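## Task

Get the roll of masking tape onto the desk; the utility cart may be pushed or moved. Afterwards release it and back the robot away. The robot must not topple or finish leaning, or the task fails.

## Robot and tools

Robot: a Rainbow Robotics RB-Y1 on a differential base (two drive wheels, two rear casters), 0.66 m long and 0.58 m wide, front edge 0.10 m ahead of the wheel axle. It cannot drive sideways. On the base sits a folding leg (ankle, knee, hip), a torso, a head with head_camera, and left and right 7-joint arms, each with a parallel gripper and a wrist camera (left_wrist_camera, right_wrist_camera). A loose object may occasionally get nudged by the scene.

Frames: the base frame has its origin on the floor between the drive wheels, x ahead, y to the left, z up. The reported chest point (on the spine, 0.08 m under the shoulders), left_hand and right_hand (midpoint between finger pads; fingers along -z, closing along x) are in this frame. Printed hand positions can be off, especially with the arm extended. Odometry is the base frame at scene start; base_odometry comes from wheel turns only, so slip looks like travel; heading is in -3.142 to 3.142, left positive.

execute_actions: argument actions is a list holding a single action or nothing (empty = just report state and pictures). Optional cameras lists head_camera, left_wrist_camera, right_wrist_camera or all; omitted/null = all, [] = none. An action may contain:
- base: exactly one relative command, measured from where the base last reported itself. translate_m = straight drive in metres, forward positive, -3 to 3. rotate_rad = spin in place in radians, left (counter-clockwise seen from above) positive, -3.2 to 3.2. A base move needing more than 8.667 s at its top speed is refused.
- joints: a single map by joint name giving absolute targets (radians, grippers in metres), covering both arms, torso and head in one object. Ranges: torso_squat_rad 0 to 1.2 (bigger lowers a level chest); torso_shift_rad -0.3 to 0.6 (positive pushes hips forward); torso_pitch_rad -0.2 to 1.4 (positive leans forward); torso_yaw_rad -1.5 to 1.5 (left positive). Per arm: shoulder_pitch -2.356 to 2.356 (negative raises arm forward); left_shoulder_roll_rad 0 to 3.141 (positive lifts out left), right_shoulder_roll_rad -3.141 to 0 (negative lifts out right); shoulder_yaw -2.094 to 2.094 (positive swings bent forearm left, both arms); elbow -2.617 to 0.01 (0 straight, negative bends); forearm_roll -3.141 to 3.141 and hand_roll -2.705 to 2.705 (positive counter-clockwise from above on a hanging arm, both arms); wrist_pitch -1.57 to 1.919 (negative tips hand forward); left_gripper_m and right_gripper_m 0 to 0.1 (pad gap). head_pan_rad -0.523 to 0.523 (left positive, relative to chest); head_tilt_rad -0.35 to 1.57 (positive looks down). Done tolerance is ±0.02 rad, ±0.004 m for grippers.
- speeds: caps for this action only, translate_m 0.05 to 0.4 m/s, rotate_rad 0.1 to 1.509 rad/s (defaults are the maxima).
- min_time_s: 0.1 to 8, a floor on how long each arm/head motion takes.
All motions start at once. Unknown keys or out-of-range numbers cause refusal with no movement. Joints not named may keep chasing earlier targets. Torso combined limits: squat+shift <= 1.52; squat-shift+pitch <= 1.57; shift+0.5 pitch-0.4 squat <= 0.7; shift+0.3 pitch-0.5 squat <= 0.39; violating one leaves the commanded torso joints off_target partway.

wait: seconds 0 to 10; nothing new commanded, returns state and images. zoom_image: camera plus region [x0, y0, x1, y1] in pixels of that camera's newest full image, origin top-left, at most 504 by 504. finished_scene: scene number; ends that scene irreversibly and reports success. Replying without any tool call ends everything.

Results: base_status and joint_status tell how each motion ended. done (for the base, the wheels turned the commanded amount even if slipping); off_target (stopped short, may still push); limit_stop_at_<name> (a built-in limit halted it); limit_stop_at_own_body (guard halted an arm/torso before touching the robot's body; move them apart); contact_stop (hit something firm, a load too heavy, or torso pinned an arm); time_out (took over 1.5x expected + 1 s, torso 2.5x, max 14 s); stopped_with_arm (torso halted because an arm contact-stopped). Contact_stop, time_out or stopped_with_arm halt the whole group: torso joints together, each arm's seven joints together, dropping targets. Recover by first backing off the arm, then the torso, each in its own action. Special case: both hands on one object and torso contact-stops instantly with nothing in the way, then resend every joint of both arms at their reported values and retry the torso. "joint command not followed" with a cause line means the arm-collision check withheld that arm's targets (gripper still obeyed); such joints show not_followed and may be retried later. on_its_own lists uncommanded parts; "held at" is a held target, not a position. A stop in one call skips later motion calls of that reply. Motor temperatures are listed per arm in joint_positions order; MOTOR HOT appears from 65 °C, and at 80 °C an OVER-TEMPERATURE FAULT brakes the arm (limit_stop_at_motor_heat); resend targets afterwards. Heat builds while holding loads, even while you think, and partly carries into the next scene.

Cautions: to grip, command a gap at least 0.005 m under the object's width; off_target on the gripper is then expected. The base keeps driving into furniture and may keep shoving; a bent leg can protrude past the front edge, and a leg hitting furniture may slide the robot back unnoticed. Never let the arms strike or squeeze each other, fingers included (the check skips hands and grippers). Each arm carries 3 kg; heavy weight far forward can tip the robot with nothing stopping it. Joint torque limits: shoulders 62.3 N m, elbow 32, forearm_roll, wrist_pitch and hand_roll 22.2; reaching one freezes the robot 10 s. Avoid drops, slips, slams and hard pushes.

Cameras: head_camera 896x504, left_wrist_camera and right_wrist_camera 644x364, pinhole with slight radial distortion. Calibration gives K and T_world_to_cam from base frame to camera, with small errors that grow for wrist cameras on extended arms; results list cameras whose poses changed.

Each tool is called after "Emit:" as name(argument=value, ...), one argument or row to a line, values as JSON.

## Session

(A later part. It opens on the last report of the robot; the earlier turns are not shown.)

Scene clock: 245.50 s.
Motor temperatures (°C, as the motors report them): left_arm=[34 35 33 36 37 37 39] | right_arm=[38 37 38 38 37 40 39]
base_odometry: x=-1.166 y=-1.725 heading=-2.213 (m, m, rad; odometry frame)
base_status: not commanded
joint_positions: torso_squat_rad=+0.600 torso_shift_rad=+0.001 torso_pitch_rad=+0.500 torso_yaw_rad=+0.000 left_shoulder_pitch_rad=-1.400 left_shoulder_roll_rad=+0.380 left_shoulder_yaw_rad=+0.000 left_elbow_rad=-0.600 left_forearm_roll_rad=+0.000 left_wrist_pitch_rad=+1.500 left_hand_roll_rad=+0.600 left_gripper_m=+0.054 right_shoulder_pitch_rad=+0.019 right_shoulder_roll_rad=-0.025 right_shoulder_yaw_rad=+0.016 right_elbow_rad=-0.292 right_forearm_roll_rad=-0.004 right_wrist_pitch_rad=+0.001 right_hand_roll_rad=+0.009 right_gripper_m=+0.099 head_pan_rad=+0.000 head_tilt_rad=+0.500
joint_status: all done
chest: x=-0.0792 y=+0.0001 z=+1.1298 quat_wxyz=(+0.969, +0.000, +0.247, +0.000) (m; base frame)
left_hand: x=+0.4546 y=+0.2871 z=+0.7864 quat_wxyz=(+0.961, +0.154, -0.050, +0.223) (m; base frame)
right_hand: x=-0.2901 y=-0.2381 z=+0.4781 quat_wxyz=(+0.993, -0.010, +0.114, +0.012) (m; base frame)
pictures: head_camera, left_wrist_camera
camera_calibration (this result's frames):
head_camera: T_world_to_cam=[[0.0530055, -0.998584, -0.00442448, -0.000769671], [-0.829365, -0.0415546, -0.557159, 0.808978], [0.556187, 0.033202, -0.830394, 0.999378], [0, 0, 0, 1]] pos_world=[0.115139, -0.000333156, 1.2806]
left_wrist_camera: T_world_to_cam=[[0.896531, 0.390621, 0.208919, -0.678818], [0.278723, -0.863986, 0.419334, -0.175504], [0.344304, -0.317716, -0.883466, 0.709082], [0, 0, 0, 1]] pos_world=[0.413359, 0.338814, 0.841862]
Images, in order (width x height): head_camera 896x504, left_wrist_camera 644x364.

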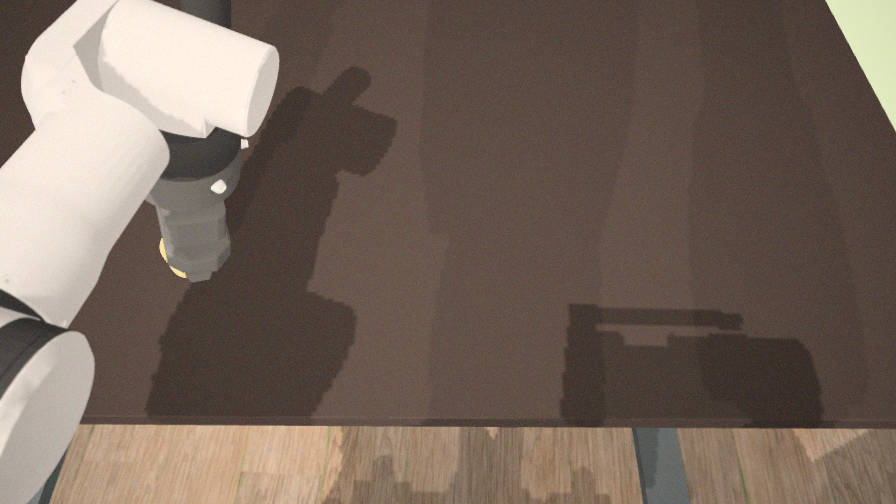

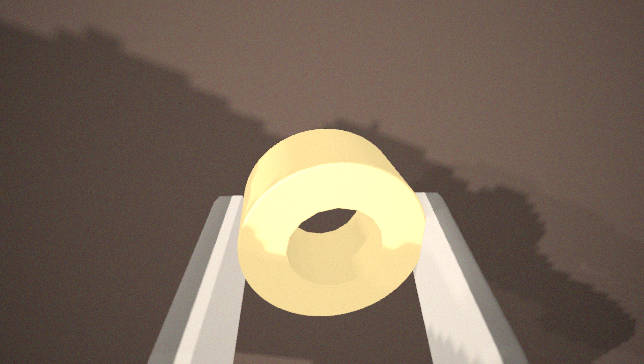

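Emit:
execute_actions(
  actions=[
    {"joints":{"torso_squat_rad":0.66}},
  ],
  cameras=["head_camera","left_wrist_camera"],
)

Scene clock: 251.50 s.
Motor temperatures (°C, as the motors report them): left_arm=[34 35 33 36 37 37 39] | right_arm=[38 37 38 38 37 40 39]
base_odometry: x=-1.166 y=-1.725 heading=-2.213 (m, m, rad; odometry frame)
base_status: not commanded
joint_positions: torso_squat_rad=+0.660 torso_shift_rad=+0.001 torso_pitch_rad=+0.500 torso_yaw_rad=+0.000 left_shoulder_pitch_rad=-1.400 left_shoulder_roll_rad=+0.380 left_shoulder_yaw_rad=+0.000 left_elbow_rad=-0.600 left_forearm_roll_rad=+0.000 left_wrist_pitch_rad=+1.500 left_hand_roll_rad=+0.600 left_gripper_m=+0.054 right_shoulder_pitch_rad=+0.019 right_shoulder_roll_rad=-0.025 right_shoulder_yaw_rad=+0.016 right_elbow_rad=-0.292 right_forearm_roll_rad=-0.004 right_wrist_pitch_rad=+0.001 right_hand_roll_rad=+0.009 right_gripper_m=+0.099 head_pan_rad=+0.000 head_tilt_rad=+0.500
joint_status: all done
chest: x=-0.0792 y=+0.0001 z=+1.1050 quat_wxyz=(+0.969, +0.000, +0.247, +0.000) (m; base frame)
left_hand: x=+0.4545 y=+0.2871 z=+0.7616 quat_wxyz=(+0.961, +0.154, -0.050, +0.223) (m; base frame)
right_hand: x=-0.2902 y=-0.2381 z=+0.4533 quat_wxyz=(+0.993, -0.010, +0.114, +0.012) (m; base frame)
pictures: head_camera, left_wrist_camera
camera_calibration (this result's frames):
head_camera: T_world_to_cam=[[0.0530057, -0.998584, -0.00442502, -0.000871919], [-0.829373, -0.0415549, -0.557148, 0.795169], [0.556175, 0.033202, -0.830402, 0.978845], [0, 0, 0, 1]] pos_world=[0.115129, -0.000327095, 1.25586]
left_wrist_camera: T_world_to_cam=[[0.896542, 0.390615, 0.208886, -0.673601], [0.278729, -0.863984, 0.419335, -0.165121], [0.344272, -0.317729, -0.883473, 0.687237], [0, 0, 0, 1]] pos_world=[0.413339, 0.338811, 0.817102]
Images, in order (width x height): head_camera 896x504, left_wrist_camera 644x364.

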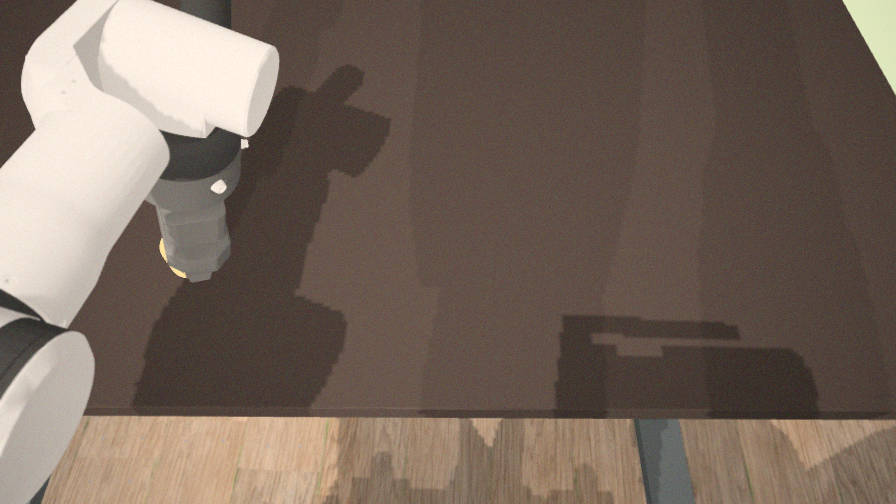

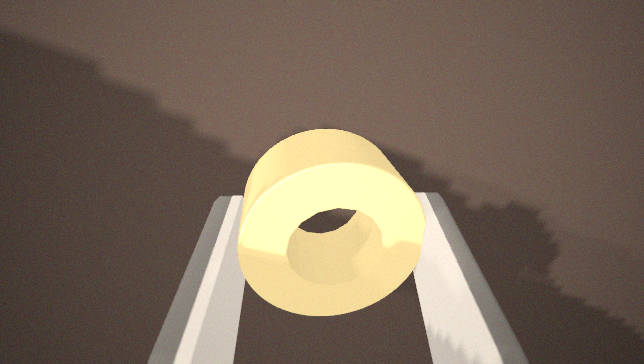

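Emit:
execute_actions(
  actions=[
    {"joints":{"torso_squat_rad":0.72}},
  ],
  cameras=["left_wrist_camera"],
)

Scene clock: 258.23 s.
Motor temperatures (°C, as the motors report them): left_arm=[34 35 33 36 37 37 39] | right_arm=[38 37 38 38 37 40 39]
base_odometry: x=-1.166 y=-1.725 heading=-2.213 (m, m, rad; odometry frame)
base_status: not commanded
joint_positions: torso_squat_rad=+0.686 torso_shift_rad=-0.002 torso_pitch_rad=+0.493 torso_yaw_rad=+0.001 left_shoulder_pitch_rad=-1.404 left_shoulder_roll_rad=+0.382 left_shoulder_yaw_rad=+0.000 left_elbow_rad=-0.602 left_forearm_roll_rad=-0.001 left_wrist_pitch_rad=+1.500 left_hand_roll_rad=+0.600 left_gripper_m=+0.054 right_shoulder_pitch_rad=+0.019 right_shoulder_roll_rad=-0.025 right_shoulder_yaw_rad=+0.016 right_elbow_rad=-0.292 right_forearm_roll_rad=-0.004 right_wrist_pitch_rad=+0.001 right_hand_roll_rad=+0.009 right_gripper_m=+0.099 head_pan_rad=+0.000 head_tilt_rad=+0.500
joint_status: torso_squat_rad contact_stop (moved +0.026 of +0.060)
on_its_own: torso_squat_rad is held at +0.686, not at your +0.720, since a contact_stop
chest: x=-0.0825 y=-0.0002 z=+1.0948 quat_wxyz=(+0.970, +0.000, +0.244, +0.000) (m; base frame)
left_hand: x=+0.4561 y=+0.2873 z=+0.7584 quat_wxyz=(+0.961, +0.153, -0.057, +0.224) (m; base frame)
right_hand: x=-0.2888 y=-0.2378 z=+0.4415 quat_wxyz=(+0.994, -0.009, +0.110, +0.012) (m; base frame)
pictures: left_wrist_camera
camera_calibration (this result's frames):
left_wrist_camera: T_world_to_cam=[[0.893739, 0.389986, 0.221681, -0.682633], [0.272672, -0.864687, 0.421861, -0.163032], [0.356204, -0.316587, -0.879142, 0.674883], [0, 0, 0, 1]] pos_world=[0.414153, 0.338905, 0.813421]
Images, in order (width x height): left_wrist_camera 644x364.

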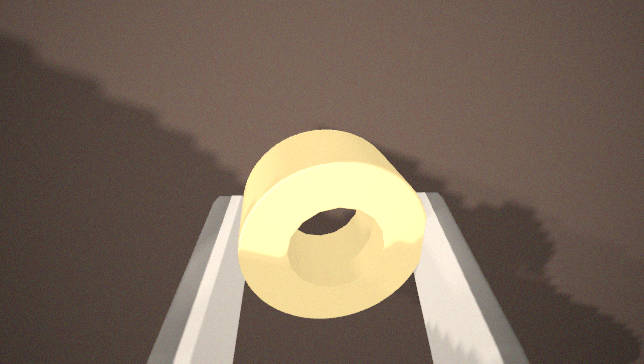

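Emit:
execute_actions(
  actions=[
    {"joints":{"torso_squat_rad":0.665,"torso_pitch_rad":0.5,"torso_shift_rad":0}},
  ],
  cameras=[],
)

Emit:
execute_actions(
  actions=[
    {"joints":{"left_gripper_m":0.099}},
  ],
  cameras=[],
)

Emit:
execute_actions(
  actions=[
    {"joints":{"torso_squat_rad":0.4}},
  ],
  cameras=[],
)

Emit:
execute_actions(
  actions=[
    {"base":{"translate_m":-0.7},"joints":{"head_tilt_rad":0.1,"left_shoulder_roll_rad":0.7}},
  ],
  cameras=["head_camera"],
)

Scene clock: 269.90 s.
Motor temperatures (°C, as the motors report them): left_arm=[34 35 33 36 37 37 39] | right_arm=[38 37 38 38 37 40 39]
base_odometry: x=-1.166 y=-1.725 heading=-2.213 (m, m, rad; odometry frame)
base_status: not commanded
joint_positions: torso_squat_rad=+0.665 torso_shift_rad=+0.000 torso_pitch_rad=+0.500 torso_yaw_rad=+0.001 left_shoulder_pitch_rad=-1.401 left_shoulder_roll_rad=+0.380 left_shoulder_yaw_rad=+0.000 left_elbow_rad=-0.600 left_forearm_roll_rad=+0.000 left_wrist_pitch_rad=+1.500 left_hand_roll_rad=+0.600 left_gripper_m=+0.054 right_shoulder_pitch_rad=+0.019 right_shoulder_roll_rad=-0.025 right_shoulder_yaw_rad=+0.016 right_elbow_rad=-0.292 right_forearm_roll_rad=-0.004 right_wrist_pitch_rad=+0.001 right_hand_roll_rad=+0.009 right_gripper_m=+0.099 head_pan_rad=+0.000 head_tilt_rad=+0.500
joint_status: all done
chest: x=-0.0796 y=+0.0000 z=+1.1029 quat_wxyz=(+0.969, +0.000, +0.247, +0.000) (m; base frame)
left_hand: x=+0.4546 y=+0.2874 z=+0.7603 quat_wxyz=(+0.961, +0.154, -0.051, +0.223) (m; base frame)
right_hand: x=-0.2904 y=-0.2379 z=+0.4511 quat_wxyz=(+0.993, -0.010, +0.114, +0.012) (m; base frame)
pictures: none
No camera images: the call's "cameras" was empty. Leave "cameras" out to get every camera's image.

Scene clock: 270.93 s.
Motor temperatures (°C, as the motors report them): left_arm=[34 35 33 36 37 37 39] | right_arm=[38 37 38 38 37 40 39]
base_odometry: x=-1.166 y=-1.725 heading=-2.213 (m, m, rad; odometry frame)
base_status: not commanded
joint_positions: torso_squat_rad=+0.665 torso_shift_rad=+0.000 torso_pitch_rad=+0.499 torso_yaw_rad=+0.001 left_shoulder_pitch_rad=-1.403 left_shoulder_roll_rad=+0.381 left_shoulder_yaw_rad=+0.000 left_elbow_rad=-0.602 left_forearm_roll_rad=+0.000 left_wrist_pitch_rad=+1.500 left_hand_roll_rad=+0.600 left_gripper_m=+0.098 right_shoulder_pitch_rad=+0.019 right_shoulder_roll_rad=-0.025 right_shoulder_yaw_rad=+0.016 right_elbow_rad=-0.292 right_forearm_roll_rad=-0.004 right_wrist_pitch_rad=+0.001 right_hand_roll_rad=+0.009 right_gripper_m=+0.099 head_pan_rad=+0.000 head_tilt_rad=+0.500
joint_status: all done
chest: x=-0.0800 y=+0.0000 z=+1.1030 quat_wxyz=(+0.969, +0.000, +0.247, +0.000) (m; base frame)
left_hand: x=+0.4558 y=+0.2875 z=+0.7623 quat_wxyz=(+0.961, +0.154, -0.053, +0.223) (m; base frame)
right_hand: x=-0.2902 y=-0.2379 z=+0.4510 quat_wxyz=(+0.993, -0.010, +0.113, +0.012) (m; base frame)
pictures: none
No camera images: the call's "cameras" was empty. Leave "cameras" out to get every camera's image.

Scene clock: 272.60 s.
Motor temperatures (°C, as the motors report them): left_arm=[34 35 33 36 37 37 39] | right_arm=[38 37 38 38 37 40 39]
base_odometry: x=-1.166 y=-1.725 heading=-2.213 (m, m, rad; odometry frame)
base_status: not commanded
joint_positions: torso_squat_rad=+0.400 torso_shift_rad=+0.000 torso_pitch_rad=+0.500 torso_yaw_rad=+0.001 left_shoulder_pitch_rad=-1.400 left_shoulder_roll_rad=+0.380 left_shoulder_yaw_rad=+0.000 left_elbow_rad=-0.600 left_forearm_roll_rad=+0.000 left_wrist_pitch_rad=+1.500 left_hand_roll_rad=+0.600 left_gripper_m=+0.099 right_shoulder_pitch_rad=+0.019 right_shoulder_roll_rad=-0.025 right_shoulder_yaw_rad=+0.016 right_elbow_rad=-0.292 right_forearm_roll_rad=-0.004 right_wrist_pitch_rad=+0.001 right_hand_roll_rad=+0.009 right_gripper_m=+0.099 head_pan_rad=+0.000 head_tilt_rad=+0.500
joint_status: all done
chest: x=-0.0796 y=+0.0000 z=+1.1968 quat_wxyz=(+0.969, +0.000, +0.247, +0.000) (m; base frame)
left_hand: x=+0.4542 y=+0.2874 z=+0.8536 quat_wxyz=(+0.961, +0.154, -0.050, +0.223) (m; base frame)
right_hand: x=-0.2904 y=-0.2380 z=+0.5450 quat_wxyz=(+0.993, -0.010, +0.114, +0.012) (m; base frame)
pictures: none
No camera images: the call's "cameras" was empty. Leave "cameras" out to get every camera's image.

Scene clock: 275.90 s.
Motor temperatures (°C, as the motors report them): left_arm=[34 35 33 36 37 37 39] | right_arm=[38 37 38 38 37 40 39]
base_odometry: x=-0.747 y=-1.164 heading=-2.212 (m, m, rad; odometry frame)
base_status: done
joint_positions: torso_squat_rad=+0.400 torso_shift_rad=+0.000 torso_pitch_rad=+0.500 torso_yaw_rad=+0.001 left_shoulder_pitch_rad=-1.400 left_shoulder_roll_rad=+0.700 left_shoulder_yaw_rad=+0.000 left_elbow_rad=-0.600 left_forearm_roll_rad=+0.000 left_wrist_pitch_rad=+1.500 left_hand_roll_rad=+0.600 left_gripper_m=+0.099 right_shoulder_pitch_rad=+0.019 right_shoulder_roll_rad=-0.025 right_shoulder_yaw_rad=+0.016 right_elbow_rad=-0.292 right_forearm_roll_rad=-0.004 right_wrist_pitch_rad=+0.001 right_hand_roll_rad=+0.009 right_gripper_m=+0.099 head_pan_rad=+0.000 head_tilt_rad=+0.100
joint_status: all done
chest: x=-0.0796 y=+0.0001 z=+1.1968 quat_wxyz=(+0.969, +0.000, +0.247, +0.000) (m; base frame)
left_hand: x=+0.4563 y=+0.4757 z=+0.9383 quat_wxyz=(+0.906, +0.237, -0.104, +0.336) (m; base frame)
right_hand: x=-0.2904 y=-0.2380 z=+0.5450 quat_wxyz=(+0.993, -0.010, +0.114, +0.012) (m; base frame)
pictures: head_camera
camera_calibration (this result's frames):
head_camera: T_world_to_cam=[[0.0511858, -0.998557, 0.0162437, -0.0285138], [-0.546907, -0.0416362, -0.836158, 1.21587], [0.835627, 0.0339157, -0.548249, 0.661053], [0, 0, 0, 1]] pos_world=[0.114032, -0.000268483, 1.37954]
Images, in order (width x height): head_camera 896x504.

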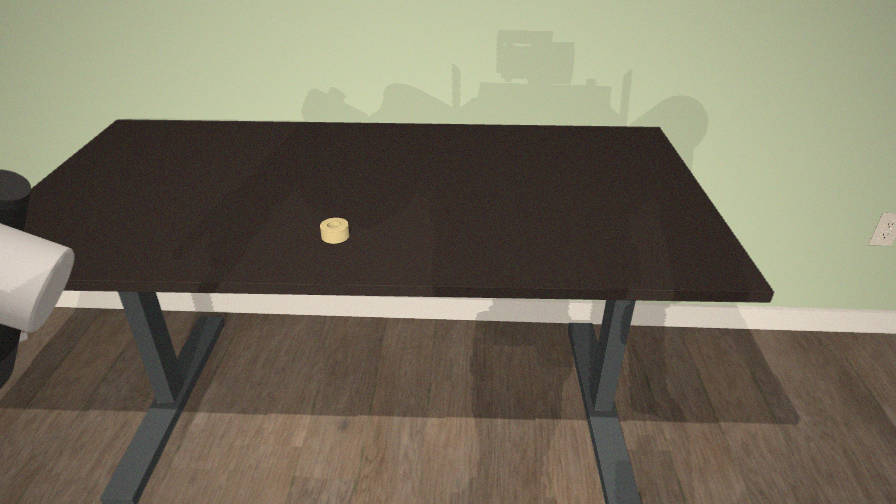

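Emit:
finished_scene(
  scene=2,
)

The scene is finished: the task was done.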